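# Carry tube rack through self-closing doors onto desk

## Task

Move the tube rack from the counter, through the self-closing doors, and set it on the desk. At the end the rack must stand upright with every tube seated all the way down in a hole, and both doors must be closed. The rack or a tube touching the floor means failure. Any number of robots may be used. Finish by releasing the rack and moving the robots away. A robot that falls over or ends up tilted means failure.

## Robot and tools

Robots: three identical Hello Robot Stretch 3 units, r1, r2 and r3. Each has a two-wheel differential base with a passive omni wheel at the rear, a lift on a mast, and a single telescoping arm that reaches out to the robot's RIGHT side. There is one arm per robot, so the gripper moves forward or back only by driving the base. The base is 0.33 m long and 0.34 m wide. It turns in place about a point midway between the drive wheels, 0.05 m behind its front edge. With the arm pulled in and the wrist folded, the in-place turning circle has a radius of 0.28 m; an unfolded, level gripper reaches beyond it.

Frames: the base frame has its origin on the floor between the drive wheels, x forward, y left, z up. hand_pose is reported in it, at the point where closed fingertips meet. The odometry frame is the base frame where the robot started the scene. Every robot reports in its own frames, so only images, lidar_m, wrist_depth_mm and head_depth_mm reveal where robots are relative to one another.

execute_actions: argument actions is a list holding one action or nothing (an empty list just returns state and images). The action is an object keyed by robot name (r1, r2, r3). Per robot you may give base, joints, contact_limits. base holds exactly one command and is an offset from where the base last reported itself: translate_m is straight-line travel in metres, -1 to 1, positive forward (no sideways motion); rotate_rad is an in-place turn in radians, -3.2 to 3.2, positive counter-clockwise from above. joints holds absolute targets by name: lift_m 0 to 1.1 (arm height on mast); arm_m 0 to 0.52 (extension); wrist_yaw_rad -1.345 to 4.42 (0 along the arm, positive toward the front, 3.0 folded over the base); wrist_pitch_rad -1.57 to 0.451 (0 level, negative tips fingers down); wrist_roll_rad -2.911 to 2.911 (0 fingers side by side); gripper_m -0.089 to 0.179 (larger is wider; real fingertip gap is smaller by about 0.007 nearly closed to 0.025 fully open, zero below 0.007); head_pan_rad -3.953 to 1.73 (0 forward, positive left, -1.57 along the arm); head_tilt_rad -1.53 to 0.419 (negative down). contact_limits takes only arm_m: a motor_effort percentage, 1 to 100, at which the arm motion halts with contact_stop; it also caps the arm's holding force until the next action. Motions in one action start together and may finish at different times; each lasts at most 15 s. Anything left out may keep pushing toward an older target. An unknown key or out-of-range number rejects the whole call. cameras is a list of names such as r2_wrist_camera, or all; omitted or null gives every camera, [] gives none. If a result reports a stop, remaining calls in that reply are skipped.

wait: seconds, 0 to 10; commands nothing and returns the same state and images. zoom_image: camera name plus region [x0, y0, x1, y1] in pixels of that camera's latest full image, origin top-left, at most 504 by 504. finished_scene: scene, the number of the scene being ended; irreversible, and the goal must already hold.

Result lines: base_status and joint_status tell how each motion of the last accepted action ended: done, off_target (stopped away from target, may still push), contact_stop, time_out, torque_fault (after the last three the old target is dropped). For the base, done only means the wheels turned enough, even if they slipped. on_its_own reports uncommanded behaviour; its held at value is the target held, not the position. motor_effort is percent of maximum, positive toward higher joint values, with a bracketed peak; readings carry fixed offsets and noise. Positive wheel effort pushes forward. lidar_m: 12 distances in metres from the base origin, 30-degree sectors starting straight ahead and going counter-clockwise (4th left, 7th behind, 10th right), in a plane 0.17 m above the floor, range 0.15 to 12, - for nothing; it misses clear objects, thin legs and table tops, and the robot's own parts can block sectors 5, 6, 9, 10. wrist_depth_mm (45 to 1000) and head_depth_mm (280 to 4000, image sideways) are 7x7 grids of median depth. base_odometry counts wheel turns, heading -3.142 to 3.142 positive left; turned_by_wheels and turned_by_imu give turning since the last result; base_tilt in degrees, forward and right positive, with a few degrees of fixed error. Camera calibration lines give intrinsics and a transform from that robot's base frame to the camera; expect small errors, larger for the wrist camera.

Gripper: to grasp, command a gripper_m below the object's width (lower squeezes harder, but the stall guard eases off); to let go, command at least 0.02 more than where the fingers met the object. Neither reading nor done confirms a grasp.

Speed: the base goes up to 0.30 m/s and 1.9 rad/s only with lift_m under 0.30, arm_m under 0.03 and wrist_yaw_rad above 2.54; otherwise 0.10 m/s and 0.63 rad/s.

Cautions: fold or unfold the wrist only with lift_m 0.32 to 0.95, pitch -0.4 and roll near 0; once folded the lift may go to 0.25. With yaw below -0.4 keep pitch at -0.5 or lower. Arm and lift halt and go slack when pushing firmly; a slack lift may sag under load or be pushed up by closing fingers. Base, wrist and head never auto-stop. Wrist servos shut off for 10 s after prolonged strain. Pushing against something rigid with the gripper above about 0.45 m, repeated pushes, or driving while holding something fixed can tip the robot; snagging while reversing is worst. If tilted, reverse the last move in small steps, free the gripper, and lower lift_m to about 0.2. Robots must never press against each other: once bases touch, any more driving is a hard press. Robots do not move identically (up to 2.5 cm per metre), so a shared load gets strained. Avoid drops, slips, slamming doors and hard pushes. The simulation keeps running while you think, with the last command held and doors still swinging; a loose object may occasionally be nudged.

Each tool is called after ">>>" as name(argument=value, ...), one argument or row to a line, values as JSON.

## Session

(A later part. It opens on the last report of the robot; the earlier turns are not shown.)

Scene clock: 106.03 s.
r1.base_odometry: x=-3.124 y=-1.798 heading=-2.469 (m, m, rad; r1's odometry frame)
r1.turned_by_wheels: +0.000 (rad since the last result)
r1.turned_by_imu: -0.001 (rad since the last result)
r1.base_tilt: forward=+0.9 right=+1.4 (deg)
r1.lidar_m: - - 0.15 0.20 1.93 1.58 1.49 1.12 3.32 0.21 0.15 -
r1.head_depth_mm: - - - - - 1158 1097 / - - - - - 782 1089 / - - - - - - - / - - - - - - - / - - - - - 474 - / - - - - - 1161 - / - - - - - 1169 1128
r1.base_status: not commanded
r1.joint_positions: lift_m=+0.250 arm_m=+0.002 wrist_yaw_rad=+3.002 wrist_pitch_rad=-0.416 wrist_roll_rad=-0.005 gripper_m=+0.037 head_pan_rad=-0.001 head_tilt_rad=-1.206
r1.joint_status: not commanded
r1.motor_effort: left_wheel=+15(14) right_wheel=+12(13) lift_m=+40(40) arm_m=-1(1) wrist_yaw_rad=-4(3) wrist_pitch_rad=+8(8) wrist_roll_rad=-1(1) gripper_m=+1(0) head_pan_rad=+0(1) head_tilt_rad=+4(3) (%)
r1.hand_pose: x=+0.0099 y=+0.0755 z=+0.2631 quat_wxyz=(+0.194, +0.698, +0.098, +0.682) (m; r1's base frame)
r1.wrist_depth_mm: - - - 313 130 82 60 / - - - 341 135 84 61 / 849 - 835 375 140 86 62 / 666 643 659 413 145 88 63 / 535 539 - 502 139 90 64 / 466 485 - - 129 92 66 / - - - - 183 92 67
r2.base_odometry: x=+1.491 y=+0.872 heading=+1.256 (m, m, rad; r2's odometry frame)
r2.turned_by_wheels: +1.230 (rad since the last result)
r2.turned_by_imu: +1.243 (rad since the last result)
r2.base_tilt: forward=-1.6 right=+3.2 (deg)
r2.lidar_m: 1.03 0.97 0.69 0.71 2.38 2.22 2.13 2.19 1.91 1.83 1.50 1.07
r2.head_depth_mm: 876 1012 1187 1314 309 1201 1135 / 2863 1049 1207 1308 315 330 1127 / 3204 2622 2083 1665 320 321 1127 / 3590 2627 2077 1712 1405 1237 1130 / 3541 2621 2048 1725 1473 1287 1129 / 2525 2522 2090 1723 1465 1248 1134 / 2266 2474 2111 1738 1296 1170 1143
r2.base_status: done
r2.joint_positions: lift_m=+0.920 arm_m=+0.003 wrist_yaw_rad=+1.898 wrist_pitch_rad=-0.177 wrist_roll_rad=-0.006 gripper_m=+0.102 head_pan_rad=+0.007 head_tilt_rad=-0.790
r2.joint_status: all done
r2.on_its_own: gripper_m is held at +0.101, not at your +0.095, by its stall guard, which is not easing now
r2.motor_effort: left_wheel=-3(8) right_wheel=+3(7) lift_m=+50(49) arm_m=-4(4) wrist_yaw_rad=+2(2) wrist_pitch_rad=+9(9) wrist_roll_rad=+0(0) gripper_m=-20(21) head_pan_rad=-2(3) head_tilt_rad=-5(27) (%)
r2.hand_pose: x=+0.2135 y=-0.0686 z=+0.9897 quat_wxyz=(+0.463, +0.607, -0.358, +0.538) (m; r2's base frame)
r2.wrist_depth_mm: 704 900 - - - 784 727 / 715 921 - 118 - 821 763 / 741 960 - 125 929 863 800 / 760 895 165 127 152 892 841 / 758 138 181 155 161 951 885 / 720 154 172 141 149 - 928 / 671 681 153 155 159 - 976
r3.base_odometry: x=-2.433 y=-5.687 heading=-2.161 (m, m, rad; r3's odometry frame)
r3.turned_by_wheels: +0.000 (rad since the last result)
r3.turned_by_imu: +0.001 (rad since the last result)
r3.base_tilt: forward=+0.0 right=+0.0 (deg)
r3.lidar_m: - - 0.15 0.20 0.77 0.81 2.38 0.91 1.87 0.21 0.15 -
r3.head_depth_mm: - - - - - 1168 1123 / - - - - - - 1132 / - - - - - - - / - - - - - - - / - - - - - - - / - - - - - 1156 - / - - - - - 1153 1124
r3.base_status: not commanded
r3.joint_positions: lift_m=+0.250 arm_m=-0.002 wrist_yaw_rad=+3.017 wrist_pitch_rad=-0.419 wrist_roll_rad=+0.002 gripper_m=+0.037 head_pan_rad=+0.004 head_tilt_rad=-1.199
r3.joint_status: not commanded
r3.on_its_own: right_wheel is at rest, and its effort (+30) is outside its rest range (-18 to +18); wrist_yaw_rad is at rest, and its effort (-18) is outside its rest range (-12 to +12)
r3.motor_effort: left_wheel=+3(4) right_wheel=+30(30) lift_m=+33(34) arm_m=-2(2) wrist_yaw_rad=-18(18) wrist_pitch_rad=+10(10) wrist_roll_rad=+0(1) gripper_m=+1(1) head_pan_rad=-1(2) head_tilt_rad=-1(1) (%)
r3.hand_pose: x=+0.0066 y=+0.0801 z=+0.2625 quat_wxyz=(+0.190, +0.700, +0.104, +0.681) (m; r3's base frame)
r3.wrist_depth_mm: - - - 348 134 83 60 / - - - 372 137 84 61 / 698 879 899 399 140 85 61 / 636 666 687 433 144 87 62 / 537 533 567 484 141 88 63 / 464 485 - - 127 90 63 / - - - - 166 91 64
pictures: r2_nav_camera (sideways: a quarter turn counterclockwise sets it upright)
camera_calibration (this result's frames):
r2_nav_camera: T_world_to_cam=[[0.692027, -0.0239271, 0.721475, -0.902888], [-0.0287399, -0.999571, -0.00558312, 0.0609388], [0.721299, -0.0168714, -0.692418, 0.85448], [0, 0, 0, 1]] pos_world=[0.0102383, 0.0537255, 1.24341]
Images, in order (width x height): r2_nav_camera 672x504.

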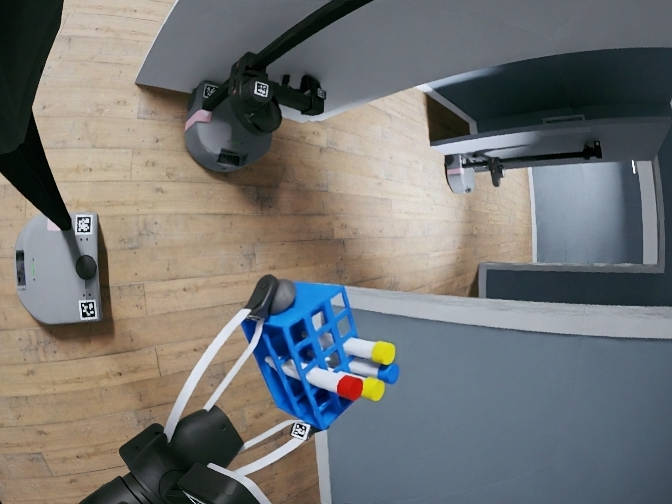

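>>> execute_actions(
  actions=[
    {"r2":{"base":{"rotate_rad":0.15}}},
  ],
  cameras=[],
)

>>> execute_actions(
  actions=[
    {"r2":{"base":{"translate_m":0.6}}},
  ],
  cameras=["r2_nav_camera"],
)

Scene clock: 108.03 s.
r1.base_odometry: x=-3.124 y=-1.798 heading=-2.469 (m, m, rad; r1's odometry frame)
r1.turned_by_wheels: +0.000 (rad since the last result)
r1.turned_by_imu: +0.000 (rad since the last result)
r1.base_tilt: forward=+1.0 right=+1.4 (deg)
r1.lidar_m: - - 0.15 0.20 1.93 1.58 1.48 1.13 3.32 0.21 0.15 -
r1.head_depth_mm: - - - - - 1150 1090 / - - - - - 782 1090 / - - - - - - - / - - - - - - - / - - - - - 473 - / - - - - - 1156 - / - - - - - 1165 1119
r1.base_status: not commanded
r1.joint_positions: lift_m=+0.250 arm_m=+0.002 wrist_yaw_rad=+3.002 wrist_pitch_rad=-0.416 wrist_roll_rad=-0.005 gripper_m=+0.037 head_pan_rad=-0.001 head_tilt_rad=-1.206
r1.joint_status: not commanded
r1.motor_effort: left_wheel=+15(14) right_wheel=+13(13) lift_m=+40(40) arm_m=-1(1) wrist_yaw_rad=-3(3) wrist_pitch_rad=+8(8) wrist_roll_rad=-1(1) gripper_m=+2(0) head_pan_rad=+0(1) head_tilt_rad=+3(3) (%)
r1.hand_pose: x=+0.0099 y=+0.0755 z=+0.2631 quat_wxyz=(+0.194, +0.698, +0.098, +0.682) (m; r1's base frame)
r1.wrist_depth_mm: - - - 311 130 82 60 / - - - 339 135 84 61 / 850 - 843 372 140 86 62 / 649 647 650 416 145 88 63 / 536 538 - 505 139 90 64 / 465 485 - - 129 92 66 / - - - - 184 92 67
r2.base_odometry: x=+1.491 y=+0.872 heading=+1.406 (m, m, rad; r2's odometry frame)
r2.turned_by_wheels: +0.150 (rad since the last result)
r2.turned_by_imu: +0.151 (rad since the last result)
r2.base_tilt: forward=-1.6 right=+3.2 (deg)
r2.lidar_m: 2.47 0.69 0.69 2.31 2.52 2.15 2.12 2.30 1.85 1.83 1.30 1.03
r2.head_depth_mm: 2954 2511 1194 1246 309 1210 1138 / 3547 2611 2070 1430 315 330 1135 / 3558 2587 2068 1708 332 321 1130 / 3229 2573 2090 1709 1403 1228 1130 / 2383 2573 2072 1729 1481 1276 1129 / 3056 2671 2102 1722 1292 1235 1135 / 2482 2501 1396 1323 956 1192 1136
r2.base_status: done
r2.joint_positions: lift_m=+0.920 arm_m=+0.003 wrist_yaw_rad=+1.898 wrist_pitch_rad=-0.177 wrist_roll_rad=-0.006 gripper_m=+0.102 head_pan_rad=+0.007 head_tilt_rad=-0.790
r2.joint_status: not commanded
r2.on_its_own: gripper_m is held at +0.101, not at your +0.095, by its stall guard, which is not easing now
r2.motor_effort: left_wheel=-3(7) right_wheel=+4(6) lift_m=+49(49) arm_m=-4(4) wrist_yaw_rad=+2(2) wrist_pitch_rad=+9(9) wrist_roll_rad=+0(0) gripper_m=-21(20) head_pan_rad=-3(2) head_tilt_rad=-5(5) (%)
r2.hand_pose: x=+0.2135 y=-0.0686 z=+0.9897 quat_wxyz=(+0.463, +0.607, -0.358, +0.538) (m; r2's base frame)
r2.wrist_depth_mm: 597 774 - - - - 687 / 604 807 - 119 - - 716 / 634 830 - 124 - 850 754 / 667 775 165 127 152 849 764 / 697 139 180 154 161 885 803 / 714 154 172 141 149 - 856 / 798 718 153 155 158 - 874
r3.base_odometry: x=-2.433 y=-5.687 heading=-2.161 (m, m, rad; r3's odometry frame)
r3.turned_by_wheels: +0.000 (rad since the last result)
r3.turned_by_imu: +0.001 (rad since the last result)
r3.base_tilt: forward=+0.1 right=+0.0 (deg)
r3.lidar_m: - - 0.15 0.20 0.79 0.80 2.38 0.91 1.87 0.21 0.15 -
r3.head_depth_mm: - - - - - 1177 1127 / - - - - - - 1133 / - - - - - - - / - - - - - - - / - - - - - - - / - - - - - 1152 - / - - - - - 1153 1118
r3.base_status: not commanded
r3.joint_positions: lift_m=+0.250 arm_m=-0.002 wrist_yaw_rad=+3.017 wrist_pitch_rad=-0.419 wrist_roll_rad=+0.002 gripper_m=+0.037 head_pan_rad=+0.004 head_tilt_rad=-1.199
r3.joint_status: not commanded
r3.on_its_own: right_wheel is at rest, and its effort (+30) is outside its rest range (-18 to +18); wrist_yaw_rad is at rest, and its effort (-18) is outside its rest range (-12 to +12)
r3.motor_effort: left_wheel=+4(3) right_wheel=+30(30) lift_m=+33(34) arm_m=-1(2) wrist_yaw_rad=-18(18) wrist_pitch_rad=+10(10) wrist_roll_rad=+0(0) gripper_m=+1(2) head_pan_rad=-2(2) head_tilt_rad=-1(1) (%)
r3.hand_pose: x=+0.0066 y=+0.0801 z=+0.2625 quat_wxyz=(+0.190, +0.700, +0.104, +0.681) (m; r3's base frame)
r3.wrist_depth_mm: - - - 350 134 83 60 / - - - 372 137 84 61 / 790 867 915 400 141 85 61 / 636 666 688 434 145 87 62 / 533 537 576 481 142 88 63 / 462 489 - - 127 90 63 / - - - - 166 91 64
pictures: none
No camera images: the call's "cameras" was empty. Leave "cameras" out to get every camera's image.

Scene clock: 114.97 s.
r1.base_odometry: x=-3.124 y=-1.798 heading=-2.469 (m, m, rad; r1's odometry frame)
r1.turned_by_wheels: +0.000 (rad since the last result)
r1.turned_by_imu: -0.001 (rad since the last result)
r1.base_tilt: forward=+0.9 right=+1.4 (deg)
r1.lidar_m: - - 0.15 0.20 1.93 1.58 1.49 1.13 3.31 0.21 0.15 -
r1.head_depth_mm: - - - - - 1151 1097 / - - - - - 782 1091 / - - - - - - - / - - - - - - - / - - - - - 474 - / - - - - - 1164 - / - - - - - 1163 1128
r1.base_status: not commanded
r1.joint_positions: lift_m=+0.250 arm_m=+0.002 wrist_yaw_rad=+3.002 wrist_pitch_rad=-0.416 wrist_roll_rad=-0.005 gripper_m=+0.037 head_pan_rad=-0.001 head_tilt_rad=-1.206
r1.joint_status: not commanded
r1.motor_effort: left_wheel=+14(14) right_wheel=+13(13) lift_m=+40(40) arm_m=-1(1) wrist_yaw_rad=-2(3) wrist_pitch_rad=+8(8) wrist_roll_rad=+0(1) gripper_m=+0(0) head_pan_rad=+1(0) head_tilt_rad=+3(4) (%)
r1.hand_pose: x=+0.0099 y=+0.0755 z=+0.2631 quat_wxyz=(+0.194, +0.698, +0.098, +0.682) (m; r1's base frame)
r1.wrist_depth_mm: - - - 313 130 83 61 / - - - 340 135 84 61 / 845 - 830 373 140 86 62 / 658 640 654 415 145 88 63 / 539 541 - 501 138 90 64 / 469 488 - - 129 92 66 / - - - - 183 92 67
r2.base_odometry: x=+1.590 y=+1.464 heading=+1.405 (m, m, rad; r2's odometry frame)
r2.turned_by_wheels: +0.000 (rad since the last result)
r2.turned_by_imu: +0.002 (rad since the last result)
r2.base_tilt: forward=-1.6 right=+3.2 (deg)
r2.lidar_m: 1.89 0.76 0.60 0.49 0.66 2.76 2.72 2.42 1.92 1.13 0.54 0.49
r2.head_depth_mm: 3402 2629 2054 1690 309 934 1119 / 3571 2631 2071 1666 316 330 1128 / 3542 2600 2092 1714 319 321 1124 / 3610 2375 2086 1710 1415 1238 1136 / 1981 2204 2058 1710 1469 1279 1135 / 1749 2387 2092 1719 1471 1278 1135 / 2318 2410 2082 1729 1485 1286 1142
r2.base_status: done
r2.joint_positions: lift_m=+0.920 arm_m=+0.003 wrist_yaw_rad=+1.898 wrist_pitch_rad=-0.177 wrist_roll_rad=-0.006 gripper_m=+0.102 head_pan_rad=+0.007 head_tilt_rad=-0.790
r2.joint_status: not commanded
r2.on_its_own: gripper_m is held at +0.101, not at your +0.095, by its stall guard, which is not easing now
r2.motor_effort: left_wheel=-3(4) right_wheel=+3(8) lift_m=+49(49) arm_m=-4(4) wrist_yaw_rad=+2(2) wrist_pitch_rad=+9(9) wrist_roll_rad=+0(0) gripper_m=-20(21) head_pan_rad=-3(3) head_tilt_rad=-5(5) (%)
r2.hand_pose: x=+0.2135 y=-0.0686 z=+0.9897 quat_wxyz=(+0.463, +0.607, -0.358, +0.538) (m; r2's base frame)
r2.wrist_depth_mm: 579 - - - - - - / 588 - - 119 - - - / 585 - - 124 - - - / 602 710 165 127 152 - - / 610 138 180 155 160 - 349 / 602 154 173 141 149 - 338 / 690 801 154 156 159 - 312
r3.base_odometry: x=-2.433 y=-5.687 heading=-2.161 (m, m, rad; r3's odometry frame)
r3.turned_by_wheels: +0.000 (rad since the last result)
r3.turned_by_imu: +0.002 (rad since the last result)
r3.base_tilt: forward=+0.1 right=+0.0 (deg)
r3.lidar_m: - - 0.15 0.20 2.74 2.59 0.40 0.91 1.87 0.21 0.15 -
r3.head_depth_mm: - - - - - 1173 1126 / - - - - - - 1138 / - - - - - - - / - - - - - - - / - - - - - - - / - - - - - 1160 - / - - - - - 1149 1123
r3.base_status: not commanded
r3.joint_positions: lift_m=+0.250 arm_m=-0.002 wrist_yaw_rad=+3.017 wrist_pitch_rad=-0.419 wrist_roll_rad=+0.002 gripper_m=+0.037 head_pan_rad=+0.004 head_tilt_rad=-1.199
r3.joint_status: not commanded
r3.on_its_own: right_wheel is at rest, and its effort (+30) is outside its rest range (-18 to +18); wrist_yaw_rad is at rest, and its effort (-18) is outside its rest range (-12 to +12)
r3.motor_effort: left_wheel=+4(5) right_wheel=+30(29) lift_m=+33(34) arm_m=-2(2) wrist_yaw_rad=-18(18) wrist_pitch_rad=+10(10) wrist_roll_rad=+0(0) gripper_m=+1(1) head_pan_rad=-2(3) head_tilt_rad=-1(1) (%)
r3.hand_pose: x=+0.0066 y=+0.0801 z=+0.2625 quat_wxyz=(+0.190, +0.700, +0.104, +0.681) (m; r3's base frame)
r3.wrist_depth_mm: - - - 347 133 83 60 / - - - 372 137 84 61 / 864 886 894 398 141 86 61 / 670 676 682 428 144 87 62 / 543 541 575 475 142 88 63 / 458 484 - - 127 89 64 / - - - - 167 91 64
pictures: r2_nav_camera (sideways: a quarter turn counterclockwise sets it upright)
camera_calibration (this result's frames):
r2_nav_camera: T_world_to_cam=[[0.692184, -0.0239262, 0.721324, -0.902692], [-0.0287414, -0.999571, -0.00557533, 0.0609287], [0.721148, -0.0168727, -0.692575, 0.854685], [0, 0, 0, 1]] pos_world=[0.0102256, 0.0537254, 1.24341]
Images, in order (width x height): r2_nav_camera 672x504.

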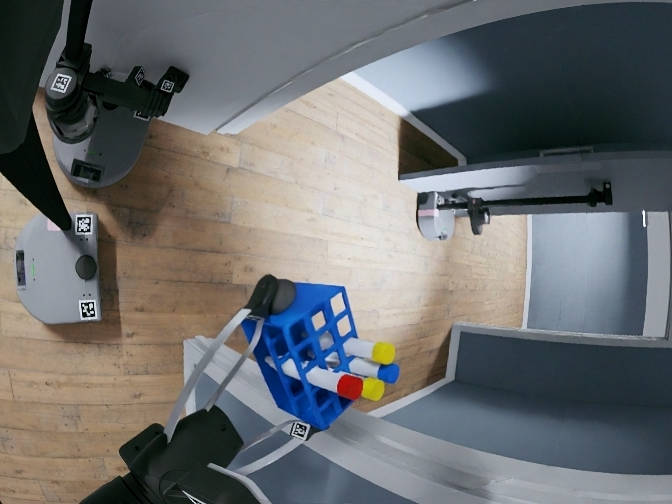

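>>> execute_actions(
  actions=[
    {"r2":{"base":{"translate_m":1.0}}},
  ],
  cameras=["r2_nav_camera"],
)

Scene clock: 126.60 s.
r1.base_odometry: x=-3.124 y=-1.798 heading=-2.469 (m, m, rad; r1's odometry frame)
r1.turned_by_wheels: +0.000 (rad since the last result)
r1.turned_by_imu: -0.002 (rad since the last result)
r1.base_tilt: forward=+0.8 right=+1.3 (deg)
r1.lidar_m: - - 0.15 0.20 1.93 1.57 1.48 1.13 3.32 0.21 0.15 -
r1.head_depth_mm: - - - - - 1156 1096 / - - - - - 779 1087 / - - - - - - - / - - - - - - - / - - - - - 474 - / - - - - - 1164 - / - - - - - 1160 1128
r1.base_status: not commanded
r1.joint_positions: lift_m=+0.250 arm_m=+0.002 wrist_yaw_rad=+3.002 wrist_pitch_rad=-0.416 wrist_roll_rad=-0.005 gripper_m=+0.037 head_pan_rad=-0.001 head_tilt_rad=-1.206
r1.joint_status: not commanded
r1.motor_effort: left_wheel=+15(13) right_wheel=+13(13) lift_m=+40(40) arm_m=-1(1) wrist_yaw_rad=-3(3) wrist_pitch_rad=+8(8) wrist_roll_rad=-1(1) gripper_m=+1(1) head_pan_rad=+1(1) head_tilt_rad=+2(3) (%)
r1.hand_pose: x=+0.0099 y=+0.0755 z=+0.2631 quat_wxyz=(+0.194, +0.698, +0.098, +0.682) (m; r1's base frame)
r1.wrist_depth_mm: - - - 311 131 83 61 / - - - 341 135 84 61 / 853 - 835 372 140 86 62 / 654 639 655 414 145 88 63 / 540 540 - 501 139 90 64 / 465 488 - - 129 92 66 / - - - - 183 92 67
r2.base_odometry: x=+1.755 y=+2.450 heading=+1.405 (m, m, rad; r2's odometry frame)
r2.turned_by_wheels: +0.000 (rad since the last result)
r2.turned_by_imu: +0.004 (rad since the last result)
r2.base_tilt: forward=-1.6 right=+3.3 (deg)
r2.lidar_m: 1.10 0.96 1.11 1.10 0.68 0.73 3.72 0.59 0.75 1.00 1.09 1.65
r2.head_depth_mm: 3406 2596 2065 1719 306 1200 1139 / 3533 2634 2061 1675 315 330 1133 / 3535 2605 2092 1715 319 321 1127 / 3575 2645 2019 1628 1412 1222 1134 / 1570 1714 1315 1597 1471 1283 1136 / 1180 1240 1346 1551 1468 1281 1136 / 1015 1091 1154 1292 1449 1277 1138
r2.base_status: done
r2.joint_positions: lift_m=+0.920 arm_m=+0.003 wrist_yaw_rad=+1.898 wrist_pitch_rad=-0.177 wrist_roll_rad=-0.006 gripper_m=+0.102 head_pan_rad=+0.007 head_tilt_rad=-0.790
r2.joint_status: not commanded
r2.on_its_own: gripper_m is held at +0.101, not at your +0.095, by its stall guard, which is not easing now
r2.motor_effort: left_wheel=-3(4) right_wheel=+2(8) lift_m=+49(50) arm_m=-4(4) wrist_yaw_rad=+2(2) wrist_pitch_rad=+9(9) wrist_roll_rad=+0(0) gripper_m=-21(20) head_pan_rad=-2(3) head_tilt_rad=-5(5) (%)
r2.hand_pose: x=+0.2135 y=-0.0686 z=+0.9897 quat_wxyz=(+0.463, +0.607, -0.358, +0.538) (m; r2's base frame)
r2.wrist_depth_mm: 969 - 901 - - - - / - - 941 119 - - - / - - 960 124 - - - / - - 165 127 151 - - / - 139 181 154 161 - - / - 154 172 141 148 - - / - - 153 155 159 - -
r3.base_odometry: x=-2.433 y=-5.687 heading=-2.161 (m, m, rad; r3's odometry frame)
r3.turned_by_wheels: +0.000 (rad since the last result)
r3.turned_by_imu: +0.003 (rad since the last result)
r3.base_tilt: forward=+0.1 right=+0.0 (deg)
r3.lidar_m: - - 0.15 0.20 2.74 2.58 2.38 0.91 1.06 0.21 0.15 -
r3.head_depth_mm: - - - - - 1175 1130 / - - - - - - 1127 / - - - - - - - / - - - - - - - / - - - - - - - / - - - - - 1159 - / - - - - - 1151 1128
r3.base_status: not commanded
r3.joint_positions: lift_m=+0.250 arm_m=-0.002 wrist_yaw_rad=+3.017 wrist_pitch_rad=-0.419 wrist_roll_rad=+0.002 gripper_m=+0.037 head_pan_rad=+0.004 head_tilt_rad=-1.199
r3.joint_status: not commanded
r3.on_its_own: right_wheel is at rest, and its effort (+31) is outside its rest range (-18 to +18); wrist_yaw_rad is at rest, and its effort (-18) is outside its rest range (-12 to +12)
r3.motor_effort: left_wheel=+4(4) right_wheel=+31(30) lift_m=+33(34) arm_m=-2(2) wrist_yaw_rad=-18(18) wrist_pitch_rad=+9(10) wrist_roll_rad=+0(1) gripper_m=+1(1) head_pan_rad=-2(1) head_tilt_rad=-1(1) (%)
r3.hand_pose: x=+0.0066 y=+0.0801 z=+0.2625 quat_wxyz=(+0.190, +0.700, +0.104, +0.681) (m; r3's base frame)
r3.wrist_depth_mm: - - - 349 134 83 60 / - - - 373 137 84 61 / 866 872 912 395 141 85 61 / 658 680 680 429 144 87 62 / 543 538 569 478 142 88 63 / 458 485 - - 127 90 63 / - - - - 167 91 64
pictures: r2_nav_camera (sideways: a quarter turn counterclockwise sets it upright)
camera_calibration (this result's frames):
r2_nav_camera: T_world_to_cam=[[0.69222, -0.0239257, 0.72129, -0.902648], [-0.0287413, -0.999571, -0.00557359, 0.0609264], [0.721114, -0.0168726, -0.692611, 0.854731], [0, 0, 0, 1]] pos_world=[0.0102227, 0.0537254, 1.24341]
Images, in order (width x height): r2_nav_camera 672x504.

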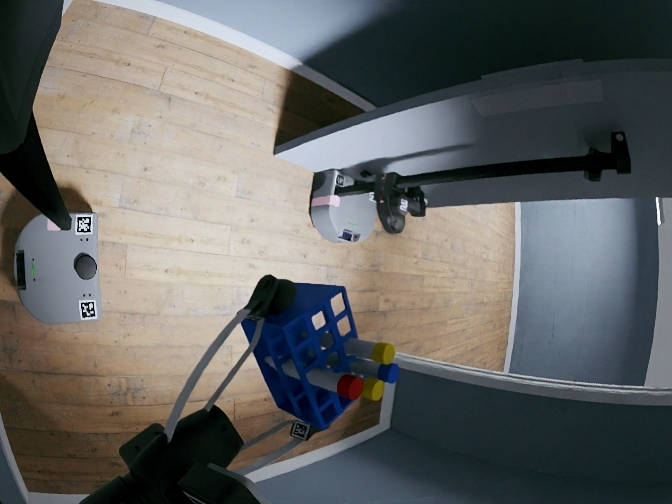

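>>> execute_actions(
  actions=[
    {"r2":{"base":{"rotate_rad":-0.22}},"r3":{"joints":{"lift_m":0.31}}},
  ],
  cameras=[],
)

>>> execute_actions(
  actions=[
    {"r2":{"base":{"translate_m":1.0}},"r3":{"base":{"translate_m":-1.0}}},
  ],
  cameras=["r2_nav_camera","r3_nav_camera"],
)

Scene clock: 128.90 s.
r1.base_odometry: x=-3.124 y=-1.798 heading=-2.469 (m, m, rad; r1's odometry frame)
r1.turned_by_wheels: +0.000 (rad since the last result)
r1.turned_by_imu: +0.000 (rad since the last result)
r1.base_tilt: forward=+1.0 right=+1.4 (deg)
r1.lidar_m: - - 0.15 0.20 1.93 1.58 1.48 1.12 3.32 0.21 0.15 -
r1.head_depth_mm: - - - - - 1154 1095 / - - - - - 779 1089 / - - - - - - - / - - - - - - - / - - - - - 472 - / - - - - - 1165 - / - - - - - 1161 1125
r1.base_status: not commanded
r1.joint_positions: lift_m=+0.250 arm_m=+0.002 wrist_yaw_rad=+3.002 wrist_pitch_rad=-0.416 wrist_roll_rad=-0.005 gripper_m=+0.037 head_pan_rad=-0.001 head_tilt_rad=-1.206
r1.joint_status: not commanded
r1.motor_effort: left_wheel=+15(14) right_wheel=+13(12) lift_m=+40(40) arm_m=-1(1) wrist_yaw_rad=-3(2) wrist_pitch_rad=+8(8) wrist_roll_rad=-1(1) gripper_m=+0(0) head_pan_rad=+0(0) head_tilt_rad=+4(4) (%)
r1.hand_pose: x=+0.0099 y=+0.0755 z=+0.2631 quat_wxyz=(+0.194, +0.698, +0.098, +0.682) (m; r1's base frame)
r1.wrist_depth_mm: - - - 313 131 82 61 / - - - 339 135 84 61 / 832 - 851 375 139 86 62 / 663 637 660 415 145 88 63 / 538 540 - 501 138 90 64 / 462 482 - - 129 92 66 / - - - - 183 92 67
r2.base_odometry: x=+1.755 y=+2.450 heading=+1.185 (m, m, rad; r2's odometry frame)
r2.turned_by_wheels: -0.220 (rad since the last result)
r2.turned_by_imu: -0.223 (rad since the last result)
r2.base_tilt: forward=-1.6 right=+3.2 (deg)
r2.lidar_m: 1.84 0.95 1.17 1.10 0.69 0.66 1.19 0.61 0.59 1.00 1.02 1.31
r2.head_depth_mm: 1597 1853 1971 1718 305 1201 1137 / 3369 1947 2013 1657 316 330 1125 / 3603 2608 2093 1712 319 321 1135 / 3528 2643 2065 1714 1396 1236 1126 / 3595 2648 2079 1679 1474 1274 1130 / 3512 2663 2031 1552 1463 1279 1138 / 3684 1715 1253 1517 1479 1284 1136
r2.base_status: done
r2.joint_positions: lift_m=+0.920 arm_m=+0.003 wrist_yaw_rad=+1.898 wrist_pitch_rad=-0.177 wrist_roll_rad=-0.006 gripper_m=+0.102 head_pan_rad=+0.007 head_tilt_rad=-0.790
r2.joint_status: not commanded
r2.on_its_own: gripper_m is held at +0.101, not at your +0.095, by its stall guard, which is not easing now
r2.motor_effort: left_wheel=+2(5) right_wheel=-3(7) lift_m=+49(49) arm_m=-4(4) wrist_yaw_rad=+2(2) wrist_pitch_rad=+9(9) wrist_roll_rad=+0(0) gripper_m=-21(21) head_pan_rad=-3(3) head_tilt_rad=-5(5) (%)
r2.hand_pose: x=+0.2135 y=-0.0686 z=+0.9897 quat_wxyz=(+0.463, +0.607, -0.358, +0.538) (m; r2's base frame)
r2.wrist_depth_mm: - 853 - - - - - / - 881 - 118 - - - / - 970 - 143 - - - / - 917 165 127 152 - - / - 139 180 155 161 - - / - 154 172 140 148 - - / - - 153 155 158 - -
r3.base_odometry: x=-2.433 y=-5.687 heading=-2.161 (m, m, rad; r3's odometry frame)
r3.turned_by_wheels: +0.000 (rad since the last result)
r3.turned_by_imu: +0.001 (rad since the last result)
r3.base_tilt: forward=+0.1 right=+0.0 (deg)
r3.lidar_m: - - 0.15 0.20 2.75 2.59 2.38 0.92 1.06 0.21 0.15 -
r3.head_depth_mm: - - - - - 1182 1120 / - - - - - - 1135 / - - - - - - - / - - - - - - - / - - - - - - - / - - - - - 1165 - / - - - - - 1152 1125
r3.base_status: not commanded
r3.joint_positions: lift_m=+0.310 arm_m=-0.002 wrist_yaw_rad=+3.012 wrist_pitch_rad=-0.420 wrist_roll_rad=+0.002 gripper_m=+0.037 head_pan_rad=+0.004 head_tilt_rad=-1.199
r3.joint_status: all done
r3.on_its_own: right_wheel is at rest, and its effort (+30) is outside its rest range (-18 to +18); wrist_yaw_rad is at rest, and its effort (-13) is outside its rest range (-12 to +12)
r3.motor_effort: left_wheel=+4(4) right_wheel=+30(31) lift_m=+42(43) arm_m=-2(2) wrist_yaw_rad=-13(18) wrist_pitch_rad=+11(11) wrist_roll_rad=-1(1) gripper_m=+2(1) head_pan_rad=-2(3) head_tilt_rad=-1(1) (%)
r3.hand_pose: x=+0.0076 y=+0.0797 z=+0.3218 quat_wxyz=(+0.192, +0.700, +0.103, +0.680) (m; r3's base frame)
r3.wrist_depth_mm: - - - 335 131 82 59 / - - - 356 135 83 60 / - - - 386 138 84 61 / 764 776 797 421 142 86 61 / 622 620 667 470 140 87 62 / 522 522 - 510 126 89 63 / 448 - - - 172 90 64
pictures: none
No camera images: the call's "cameras" was empty. Leave "cameras" out to get every camera's image.

Scene clock: 140.17 s.
r1.base_odometry: x=-3.124 y=-1.798 heading=-2.469 (m, m, rad; r1's odometry frame)
r1.turned_by_wheels: +0.000 (rad since the last result)
r1.turned_by_imu: -0.002 (rad since the last result)
r1.base_tilt: forward=+0.9 right=+1.4 (deg)
r1.lidar_m: - - 0.15 0.20 1.76 0.47 0.57 1.13 3.32 0.21 0.15 -
r1.head_depth_mm: - - - - - 1152 1091 / - - - - - 782 1093 / - - - - - - - / - - - - - - - / - - - - - 473 - / - - - - - 1158 - / - - - - - 1160 1129
r1.base_status: not commanded
r1.joint_positions: lift_m=+0.250 arm_m=+0.002 wrist_yaw_rad=+3.002 wrist_pitch_rad=-0.416 wrist_roll_rad=-0.005 gripper_m=+0.037 head_pan_rad=-0.001 head_tilt_rad=-1.206
r1.joint_status: not commanded
r1.motor_effort: left_wheel=+15(14) right_wheel=+13(13) lift_m=+40(40) arm_m=-1(0) wrist_yaw_rad=-4(2) wrist_pitch_rad=+8(8) wrist_roll_rad=-1(1) gripper_m=+0(0) head_pan_rad=+1(0) head_tilt_rad=+3(3) (%)
r1.hand_pose: x=+0.0099 y=+0.0755 z=+0.2631 quat_wxyz=(+0.194, +0.698, +0.098, +0.682) (m; r1's base frame)
r1.wrist_depth_mm: - - - 310 130 82 60 / - - - 340 135 84 61 / 836 - 824 372 140 86 62 / 657 640 655 413 145 88 63 / 540 539 - 500 138 90 64 / 466 481 - - 129 92 66 / - - - - 183 92 67
r2.base_odometry: x=+2.131 y=+3.377 heading=+1.186 (m, m, rad; r2's odometry frame)
r2.turned_by_wheels: +0.000 (rad since the last result)
r2.turned_by_imu: +0.004 (rad since the last result)
r2.base_tilt: forward=-1.6 right=+3.2 (deg)
r2.lidar_m: 4.03 0.93 0.59 0.51 0.66 1.55 1.57 1.42 0.97 0.91 0.93 0.86
r2.head_depth_mm: 3445 2613 1935 1016 305 1211 1143 / 3525 2640 2075 1683 315 330 1133 / 3529 2605 2089 1710 320 321 1137 / 3429 2617 2072 1716 1404 1232 1128 / 3426 2647 2107 1726 1474 1273 1129 / 3407 2689 2092 1738 1471 1283 1134 / 3509 2661 2114 1745 1487 1275 1120
r2.base_status: done
r2.joint_positions: lift_m=+0.920 arm_m=+0.003 wrist_yaw_rad=+1.898 wrist_pitch_rad=-0.177 wrist_roll_rad=-0.006 gripper_m=+0.102 head_pan_rad=+0.007 head_tilt_rad=-0.790
r2.joint_status: not commanded
r2.on_its_own: gripper_m is held at +0.101, not at your +0.095, by its stall guard, which is not easing now
r2.motor_effort: left_wheel=+0(5) right_wheel=-3(4) lift_m=+49(50) arm_m=-4(4) wrist_yaw_rad=+2(2) wrist_pitch_rad=+9(9) wrist_roll_rad=+0(0) gripper_m=-22(21) head_pan_rad=-3(3) head_tilt_rad=-5(5) (%)
r2.hand_pose: x=+0.2135 y=-0.0686 z=+0.9897 quat_wxyz=(+0.463, +0.607, -0.358, +0.538) (m; r2's base frame)
r2.wrist_depth_mm: 674 - - - - - 562 / 695 - - 119 - - 589 / 715 - - 124 - - 618 / 738 837 165 127 152 697 651 / 743 138 180 154 161 713 691 / 727 154 172 141 148 - 728 / 832 969 153 155 159 840 770
r3.base_odometry: x=-1.877 y=-4.856 heading=-2.161 (m, m, rad; r3's odometry frame)
r3.turned_by_wheels: +0.000 (rad since the last result)
r3.turned_by_imu: +0.006 (rad since the last result)
r3.base_tilt: forward=+0.1 right=+0.0 (deg)
r3.lidar_m: 1.60 2.73 2.77 2.62 2.20 1.53 1.45 0.78 0.55 0.51 0.49 0.62
r3.head_depth_mm: 1194 1237 1245 1270 1269 1203 1124 / 1629 1595 1515 1380 1292 1230 1129 / 1827 1646 1508 1391 1276 1211 - / 1823 1648 1505 1383 1284 1220 - / 1810 1629 1501 1386 1282 1209 - / 1793 1627 1492 1380 1272 1193 - / 1767 1626 1491 1364 1279 1187 1119
r3.base_status: done
r3.joint_positions: lift_m=+0.310 arm_m=-0.002 wrist_yaw_rad=+3.002 wrist_pitch_rad=-0.421 wrist_roll_rad=+0.002 gripper_m=+0.037 head_pan_rad=-0.007 head_tilt_rad=-1.199
r3.joint_status: not commanded
r3.motor_effort: left_wheel=+1(18) right_wheel=+0(22) lift_m=+38(43) arm_m=-2(3) wrist_yaw_rad=-3(13) wrist_pitch_rad=+11(33) wrist_roll_rad=-1(1) gripper_m=+0(3) head_pan_rad=+5(13) head_tilt_rad=-1(12) (%)
r3.hand_pose: x=+0.0098 y=+0.0793 z=+0.3219 quat_wxyz=(+0.196, +0.700, +0.099, +0.679) (m; r3's base frame)
r3.wrist_depth_mm: - - - - - - - / - - - - - - - / - - - - - - - / 758 770 781 805 803 799 808 / 620 624 649 638 646 644 648 / 521 527 - 534 549 531 543 / 452 - - 458 443 462 467
pictures: r2_nav_camera (sideways: a quarter turn counterclockwise sets it upright), r3_nav_camera (sideways: a quarter turn counterclockwise sets it upright)
camera_calibration (this result's frames):
r2_nav_camera: T_world_to_cam=[[0.69224, -0.0239257, 0.721271, -0.902623], [-0.0287416, -0.999571, -0.0055726, 0.0609251], [0.721095, -0.0168729, -0.692631, 0.854758], [0, 0, 0, 1]] pos_world=[0.0102211, 0.0537254, 1.24341]
r3_nav_camera: T_world_to_cam=[[0.949408, -0.046223, 0.310625, -0.360303], [-0.0295337, -0.997867, -0.058221, 0.128646], [0.312653, 0.0461015, -0.948748, 1.18505], [0, 0, 0, 1]] pos_world=[-0.0246376, 0.0570845, 1.24373]
Images, in order (width x height): r2_nav_camera 672x504, r3_nav_camera 672x504.

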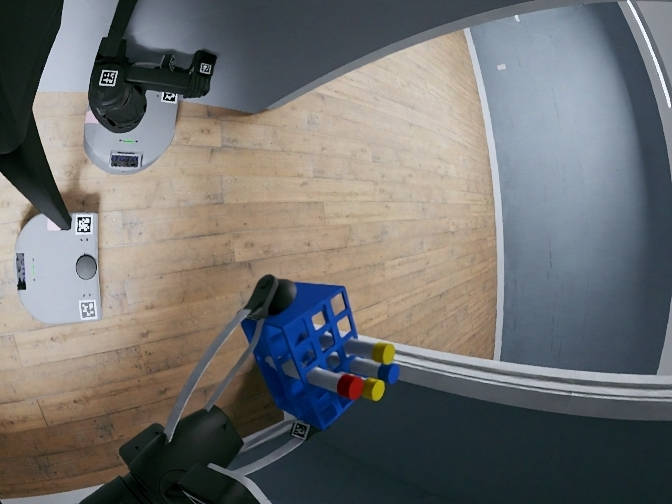

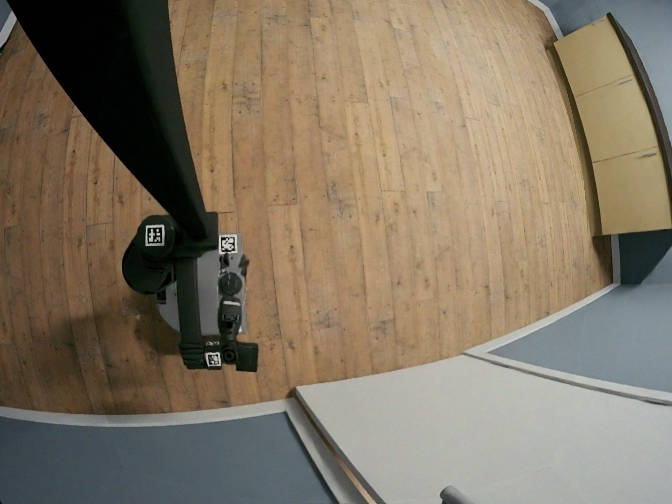

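>>> execute_actions(
  actions=[
    {"r2":{"base":{"rotate_rad":0.1}},"r1":{"joints":{"lift_m":0.31}}},
  ],
  cameras=[],
)

>>> execute_actions(
  actions=[
    {"r2":{"base":{"translate_m":1.0}}},
  ],
  cameras=[],
)

>>> execute_actions(
  actions=[
    {"r2":{"base":{"translate_m":0.5},"joints":{"head_pan_rad":1.3,"head_tilt_rad":-0.5}},"r1":{"base":{"translate_m":-1.0}}},
  ],
  cameras=["r2_nav_camera","r3_nav_camera"],
)

Scene clock: 142.43 s.
r1.base_odometry: x=-3.124 y=-1.798 heading=-2.469 (m, m, rad; r1's odometry frame)
r1.turned_by_wheels: +0.000 (rad since the last result)
r1.turned_by_imu: +0.000 (rad since the last result)
r1.base_tilt: forward=+0.8 right=+1.2 (deg)
r1.lidar_m: - - 0.15 0.20 1.73 0.49 0.57 1.13 3.32 0.21 0.15 -
r1.head_depth_mm: - - - - - 1158 1096 / - - - - - - 1090 / - - - - - - - / - - - - - - - / - - - - - 474 - / - - - - - 1164 - / - - - - - 1164 1126
r1.base_status: not commanded
r1.joint_positions: lift_m=+0.310 arm_m=+0.002 wrist_yaw_rad=+3.002 wrist_pitch_rad=-0.416 wrist_roll_rad=-0.005 gripper_m=+0.037 head_pan_rad=-0.001 head_tilt_rad=-1.206
r1.joint_status: all done
r1.motor_effort: left_wheel=+15(15) right_wheel=+12(13) lift_m=+47(49) arm_m=-1(1) wrist_yaw_rad=-3(2) wrist_pitch_rad=+8(8) wrist_roll_rad=-1(1) gripper_m=+1(1) head_pan_rad=+1(1) head_tilt_rad=+3(3) (%)
r1.hand_pose: x=+0.0099 y=+0.0755 z=+0.3229 quat_wxyz=(+0.194, +0.698, +0.098, +0.682) (m; r1's base frame)
r1.wrist_depth_mm: - - - 311 130 83 61 / - - - 342 135 84 62 / 970 - 952 378 140 86 62 / 767 742 768 415 145 88 63 / 625 610 - 585 139 90 65 / 528 526 - 509 126 92 66 / 461 484 - - 184 92 67
r2.base_odometry: x=+2.131 y=+3.377 heading=+1.285 (m, m, rad; r2's odometry frame)
r2.turned_by_wheels: +0.100 (rad since the last result)
r2.turned_by_imu: +0.101 (rad since the last result)
r2.base_tilt: forward=-1.6 right=+3.2 (deg)
r2.lidar_m: 4.05 0.85 0.58 0.51 0.68 1.55 1.47 1.28 0.94 0.91 0.95 0.86
r2.head_depth_mm: 3405 2573 2052 1442 309 1192 1134 / 3413 2625 2065 1675 315 330 1128 / 3415 2615 2086 1719 319 321 1132 / 3499 2622 2068 1712 1404 1233 1134 / 3494 2623 2083 1725 1460 1276 1136 / 3530 2642 2093 1728 1469 1286 1139 / 3545 2669 2110 1723 1482 1289 1006
r2.base_status: done
r2.joint_positions: lift_m=+0.920 arm_m=+0.003 wrist_yaw_rad=+1.898 wrist_pitch_rad=-0.177 wrist_roll_rad=-0.006 gripper_m=+0.102 head_pan_rad=+0.007 head_tilt_rad=-0.790
r2.joint_status: not commanded
r2.on_its_own: gripper_m is held at +0.101, not at your +0.095, by its stall guard, which is not easing now
r2.motor_effort: left_wheel=-3(6) right_wheel=+4(7) lift_m=+50(49) arm_m=-4(4) wrist_yaw_rad=+2(2) wrist_pitch_rad=+9(9) wrist_roll_rad=+0(0) gripper_m=-20(22) head_pan_rad=-2(3) head_tilt_rad=-5(5) (%)
r2.hand_pose: x=+0.2135 y=-0.0685 z=+0.9897 quat_wxyz=(+0.463, +0.607, -0.358, +0.538) (m; r2's base frame)
r2.wrist_depth_mm: 629 787 - - - - 598 / 644 814 - 119 - - 588 / 665 847 - 125 - - 581 / 683 789 165 127 151 - 608 / 695 138 180 154 161 740 636 / 684 154 172 141 148 - 664 / 781 900 153 155 159 844 703
r3.base_odometry: x=-1.877 y=-4.856 heading=-2.161 (m, m, rad; r3's odometry frame)
r3.turned_by_wheels: +0.000 (rad since the last result)
r3.turned_by_imu: +0.001 (rad since the last result)
r3.base_tilt: forward=+0.2 right=+0.0 (deg)
r3.lidar_m: 1.60 2.74 2.78 2.62 2.21 1.53 1.45 0.78 0.54 0.51 0.52 0.69
r3.head_depth_mm: 1205 1266 1325 1361 1286 1198 1127 / 1604 1600 1504 1388 1285 1218 1130 / 1824 1633 1496 1370 1276 1208 - / 1803 1637 1498 1389 1285 1215 - / 1801 1635 1501 1379 1273 1204 - / 1789 1627 1501 1371 1286 1198 - / 1794 1618 1495 1383 1277 1188 1123
r3.base_status: not commanded
r3.joint_positions: lift_m=+0.310 arm_m=-0.002 wrist_yaw_rad=+3.002 wrist_pitch_rad=-0.421 wrist_roll_rad=+0.002 gripper_m=+0.037 head_pan_rad=-0.007 head_tilt_rad=-1.199
r3.joint_status: not commanded
r3.motor_effort: left_wheel=+1(0) right_wheel=+0(0) lift_m=+37(37) arm_m=-3(2) wrist_yaw_rad=-3(3) wrist_pitch_rad=+11(11) wrist_roll_rad=-1(1) gripper_m=+0(1) head_pan_rad=+4(3) head_tilt_rad=-1(1) (%)
r3.hand_pose: x=+0.0098 y=+0.0793 z=+0.3219 quat_wxyz=(+0.196, +0.700, +0.099, +0.679) (m; r3's base frame)
r3.wrist_depth_mm: - - - - - - - / - - - - - - - / - - - - - - - / 771 773 795 780 791 815 826 / 624 615 648 635 645 647 648 / 526 531 - 528 546 537 545 / 452 - - 455 442 467 466
pictures: none
No camera images: the call's "cameras" was empty. Leave "cameras" out to get every camera's image.

Scene clock: 153.37 s.
r1.base_odometry: x=-3.124 y=-1.798 heading=-2.469 (m, m, rad; r1's odometry frame)
r1.turned_by_wheels: +0.000 (rad since the last result)
r1.turned_by_imu: -0.002 (rad since the last result)
r1.base_tilt: forward=+0.9 right=+1.4 (deg)
r1.lidar_m: - - 0.15 0.20 1.74 1.57 1.49 1.13 0.84 0.21 0.15 -
r1.head_depth_mm: - - - - - 1157 1095 / - - - - - - 1087 / - - - - - - - / - - - - - - - / - - - - - 473 - / - - - - - 1158 - / - - - - - 1158 1126
r1.base_status: not commanded
r1.joint_positions: lift_m=+0.310 arm_m=+0.002 wrist_yaw_rad=+3.002 wrist_pitch_rad=-0.416 wrist_roll_rad=-0.005 gripper_m=+0.037 head_pan_rad=-0.001 head_tilt_rad=-1.206
r1.joint_status: not commanded
r1.motor_effort: left_wheel=+14(15) right_wheel=+12(12) lift_m=+47(47) arm_m=-1(1) wrist_yaw_rad=-3(3) wrist_pitch_rad=+8(8) wrist_roll_rad=-1(1) gripper_m=+1(0) head_pan_rad=+0(1) head_tilt_rad=+3(2) (%)
r1.hand_pose: x=+0.0099 y=+0.0755 z=+0.3229 quat_wxyz=(+0.194, +0.698, +0.098, +0.682) (m; r1's base frame)
r1.wrist_depth_mm: - - - 313 130 83 61 / - - - 341 135 84 61 / 961 - 977 374 140 86 62 / 757 730 762 416 145 88 63 / 623 614 - 576 139 90 64 / 530 529 - 512 126 92 66 / 458 480 - - 184 92 67
r2.base_odometry: x=+2.412 y=+4.336 heading=+1.285 (m, m, rad; r2's odometry frame)
r2.turned_by_wheels: +0.000 (rad since the last result)
r2.turned_by_imu: +0.004 (rad since the last result)
r2.base_tilt: forward=-1.6 right=+3.2 (deg)
r2.lidar_m: 3.05 3.19 2.39 0.63 0.65 0.87 2.46 1.30 0.41 0.41 2.06 2.85
r2.head_depth_mm: 2669 2600 2021 1697 309 1202 1130 / 2754 2595 2055 1658 315 330 1134 / 2716 2645 2101 1715 319 321 1132 / 2765 2640 2089 1714 1418 1239 1132 / 2739 2645 2086 1730 1474 1276 1140 / 2786 2648 2078 1726 1479 1277 1140 / 2802 2646 2124 1725 1480 1280 1133
r2.base_status: done
r2.joint_positions: lift_m=+0.920 arm_m=+0.003 wrist_yaw_rad=+1.898 wrist_pitch_rad=-0.177 wrist_roll_rad=-0.006 gripper_m=+0.102 head_pan_rad=+0.007 head_tilt_rad=-0.790
r2.joint_status: not commanded
r2.on_its_own: gripper_m is held at +0.101, not at your +0.095, by its stall guard, which is not easing now
r2.motor_effort: left_wheel=-3(4) right_wheel=+3(8) lift_m=+48(49) arm_m=-4(4) wrist_yaw_rad=+2(3) wrist_pitch_rad=+9(9) wrist_roll_rad=+0(0) gripper_m=-20(21) head_pan_rad=-3(2) head_tilt_rad=-5(5) (%)
r2.hand_pose: x=+0.2135 y=-0.0685 z=+0.9897 quat_wxyz=(+0.463, +0.607, -0.358, +0.538) (m; r2's base frame)
r2.wrist_depth_mm: - - - - - - - / - - - 119 - - - / - - - 124 - - - / - - 166 127 152 - - / - 139 180 154 161 - - / - 154 171 141 148 - - / - - 153 155 159 - -
r3.base_odometry: x=-1.877 y=-4.856 heading=-2.161 (m, m, rad; r3's odometry frame)
r3.turned_by_wheels: +0.000 (rad since the last result)
r3.turned_by_imu: +0.003 (rad since the last result)
r3.base_tilt: forward=+0.1 right=+0.0 (deg)
r3.lidar_m: 1.60 2.72 2.78 2.62 2.21 1.53 1.45 0.78 0.54 0.51 0.52 0.69
r3.head_depth_mm: 1202 1264 1325 1363 1281 1209 1126 / 1619 1606 1518 1385 1295 1210 1134 / 1799 1642 1506 1381 1293 1205 - / 1801 1641 1509 1375 1292 1218 - / 1796 1638 1493 1386 1286 1201 - / 1793 1615 1492 1377 1286 1189 - / 1787 1632 1484 1382 1276 1181 1126
r3.base_status: not commanded
r3.joint_positions: lift_m=+0.310 arm_m=-0.002 wrist_yaw_rad=+3.002 wrist_pitch_rad=-0.421 wrist_roll_rad=+0.002 gripper_m=+0.037 head_pan_rad=-0.007 head_tilt_rad=-1.199
r3.joint_status: not commanded
r3.motor_effort: left_wheel=+0(0) right_wheel=+1(1) lift_m=+37(36) arm_m=-3(3) wrist_yaw_rad=-3(3) wrist_pitch_rad=+11(11) wrist_roll_rad=-1(1) gripper_m=+1(1) head_pan_rad=+4(4) head_tilt_rad=-1(1) (%)
r3.hand_pose: x=+0.0098 y=+0.0793 z=+0.3219 quat_wxyz=(+0.196, +0.700, +0.099, +0.679) (m; r3's base frame)
r3.wrist_depth_mm: - - - - - - - / - - - - - - - / - - - - - - - / 767 763 787 796 811 803 821 / 625 618 659 648 643 639 657 / 523 521 - 521 544 537 541 / 446 - - 456 447 466 464
pictures: none
No camera images: the call's "cameras" was empty. Leave "cameras" out to get every camera's image.

Scene clock: 165.00 s.
r1.base_odometry: x=-2.342 y=-1.175 heading=-2.469 (m, m, rad; r1's odometry frame)
r1.turned_by_wheels: +0.000 (rad since the last result)
r1.turned_by_imu: +0.002 (rad since the last result)
r1.base_tilt: forward=+0.9 right=+1.4 (deg)
r1.lidar_m: 1.59 1.63 1.73 1.54 0.76 0.52 0.49 0.51 0.66 0.52 0.54 0.78
r1.head_depth_mm: 1620 1647 1530 1391 1273 1175 1091 / 1652 1705 1530 1382 1270 1211 - / 1630 1682 1529 1392 1277 1197 - / 1637 1712 1532 1396 1285 1211 - / 1619 1707 1533 1400 1288 1221 - / 1616 1718 1551 1402 1283 1181 - / 1594 1711 1546 1404 1292 1188 1110
r1.base_status: done
r1.joint_positions: lift_m=+0.310 arm_m=+0.002 wrist_yaw_rad=+2.998 wrist_pitch_rad=-0.417 wrist_roll_rad=-0.005 gripper_m=+0.037 head_pan_rad=-0.003 head_tilt_rad=-1.198
r1.joint_status: not commanded
r1.motor_effort: left_wheel=-1(20) right_wheel=+0(17) lift_m=+43(47) arm_m=-3(26) wrist_yaw_rad=+1(86) wrist_pitch_rad=+8(13) wrist_roll_rad=+0(1) gripper_m=+0(2) head_pan_rad=+2(15) head_tilt_rad=-1(15) (%)
r1.hand_pose: x=+0.0108 y=+0.0752 z=+0.3229 quat_wxyz=(+0.195, +0.698, +0.097, +0.682) (m; r1's base frame)
r1.wrist_depth_mm: 798 - - - - - - / 820 - - - - - - / 815 - 966 961 948 941 971 / 725 751 750 744 746 760 759 / 623 620 - 614 637 618 617 / 529 524 - 524 541 528 521 / 458 485 - - 459 452 453
r2.base_odometry: x=+2.553 y=+4.816 heading=+1.285 (m, m, rad; r2's odometry frame)
r2.turned_by_wheels: +0.000 (rad since the last result)
r2.turned_by_imu: +0.002 (rad since the last result)
r2.base_tilt: forward=-1.6 right=+3.2 (deg)
r2.lidar_m: 2.55 2.66 2.73 2.15 0.86 0.76 0.76 0.72 0.88 1.98 2.06 2.62
r2.head_depth_mm: 2604 2565 2995 2418 1863 1507 1276 / 2536 2775 3089 2419 1857 1509 1269 / 2475 2728 2981 2429 1864 1507 1267 / 2447 2655 2921 2439 1852 1504 1269 / 2370 2215 2876 2448 1869 1506 1271 / 2299 2519 2834 2461 1863 1518 1273 / 2292 2509 2744 2407 1871 1520 1277
r2.base_status: done
r2.joint_positions: lift_m=+0.920 arm_m=+0.003 wrist_yaw_rad=+1.898 wrist_pitch_rad=-0.177 wrist_roll_rad=-0.006 gripper_m=+0.102 head_pan_rad=+1.293 head_tilt_rad=-0.507
r2.joint_status: all done
r2.on_its_own: gripper_m is held at +0.101, not at your +0.095, by its stall guard, which is not easing now
r2.motor_effort: left_wheel=-3(5) right_wheel=+3(8) lift_m=+49(50) arm_m=-4(4) wrist_yaw_rad=+2(2) wrist_pitch_rad=+9(9) wrist_roll_rad=+0(0) gripper_m=-21(21) head_pan_rad=+3(33) head_tilt_rad=+4(24) (%)
r2.hand_pose: x=+0.2135 y=-0.0685 z=+0.9897 quat_wxyz=(+0.463, +0.607, -0.358, +0.538) (m; r2's base frame)
r2.wrist_depth_mm: - - - - - - - / - - - 119 - - - / - - - 125 - - - / - - 165 127 152 - - / - 139 180 154 161 - - / - 154 172 141 148 - - / - - 153 155 159 - -
r3.base_odometry: x=-1.877 y=-4.856 heading=-2.161 (m, m, rad; r3's odometry frame)
r3.turned_by_wheels: +0.000 (rad since the last result)
r3.turned_by_imu: +0.003 (rad since the last result)
r3.base_tilt: forward=+0.1 right=+0.1 (deg)
r3.lidar_m: 1.60 2.74 2.77 2.62 2.20 1.53 1.45 0.78 0.54 0.51 0.52 0.69
r3.head_depth_mm: 1199 1261 1324 1363 1280 1201 1125 / 1614 1605 1493 1390 1291 1212 1130 / 1837 1650 1497 1384 1287 1218 - / 1805 1627 1492 1386 1282 1210 - / 1796 1629 1505 1392 1284 1206 - / 1791 1652 1498 1377 1277 1189 - / 1801 1621 1496 1370 1282 1191 1120
r3.base_status: not commanded
r3.joint_positions: lift_m=+0.310 arm_m=-0.002 wrist_yaw_rad=+3.002 wrist_pitch_rad=-0.421 wrist_roll_rad=+0.002 gripper_m=+0.037 head_pan_rad=-0.007 head_tilt_rad=-1.199
r3.joint_status: not commanded
r3.motor_effort: left_wheel=-1(0) right_wheel=+1(0) lift_m=+38(37) arm_m=-2(2) wrist_yaw_rad=-3(3) wrist_pitch_rad=+11(11) wrist_roll_rad=-1(1) gripper_m=+1(0) head_pan_rad=+4(3) head_tilt_rad=-1(1) (%)
r3.hand_pose: x=+0.0098 y=+0.0793 z=+0.3219 quat_wxyz=(+0.196, +0.700, +0.099, +0.679) (m; r3's base frame)
r3.wrist_depth_mm: - - - - - - - / - - - - - - - / - - - - - - - / 752 768 776 795 802 809 809 / 613 618 661 636 646 652 641 / 525 520 - 530 542 541 546 / 452 - - 456 449 464 464
pictures: r2_nav_camera (sideways: a quarter turn counterclockwise sets it upright), r3_nav_camera (sideways: a quarter turn counterclockwise sets it upright)
camera_calibration (this result's frames):
r2_nav_camera: T_world_to_cam=[[0.15478, 0.437779, 0.885659, -1.11366], [0.95202, -0.305653, -0.0152938, 0.0676023], [0.264009, 0.845533, -0.464084, 0.560217], [0, 0, 0, 1]] pos_world=[-0.0398892, 0.0345172, 1.24734]
r3_nav_camera: T_world_to_cam=[[0.949408, -0.0462231, 0.310625, -0.360303], [-0.0295338, -0.997867, -0.058221, 0.128646], [0.312653, 0.0461015, -0.948748, 1.18505], [0, 0, 0, 1]] pos_world=[-0.0246376, 0.0570845, 1.24373]
Images, in order (width x height): r2_nav_camera 672x504, r3_nav_camera 672x504.

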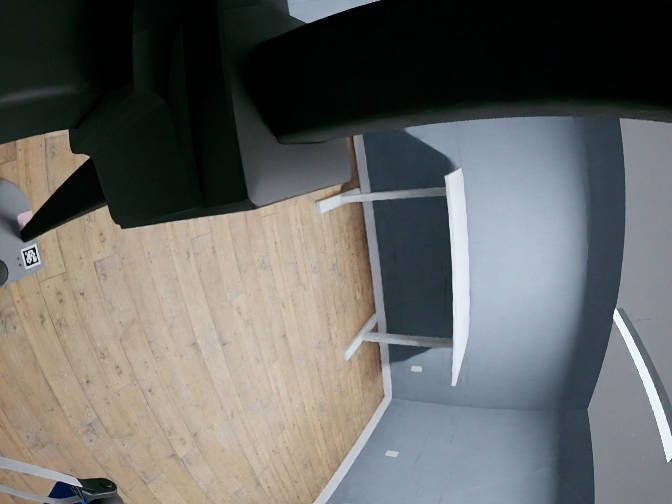

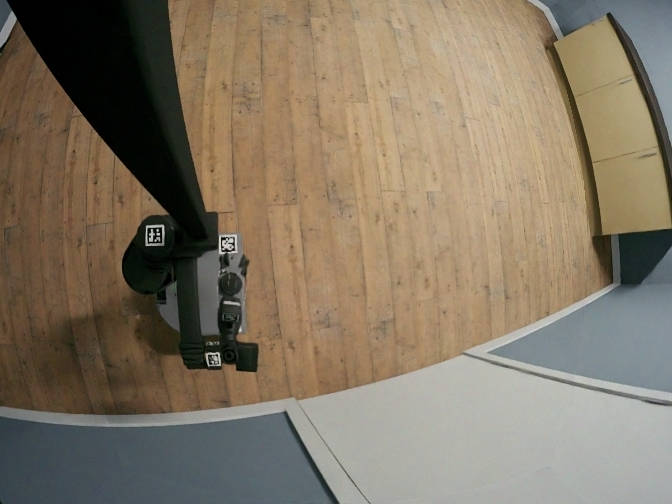

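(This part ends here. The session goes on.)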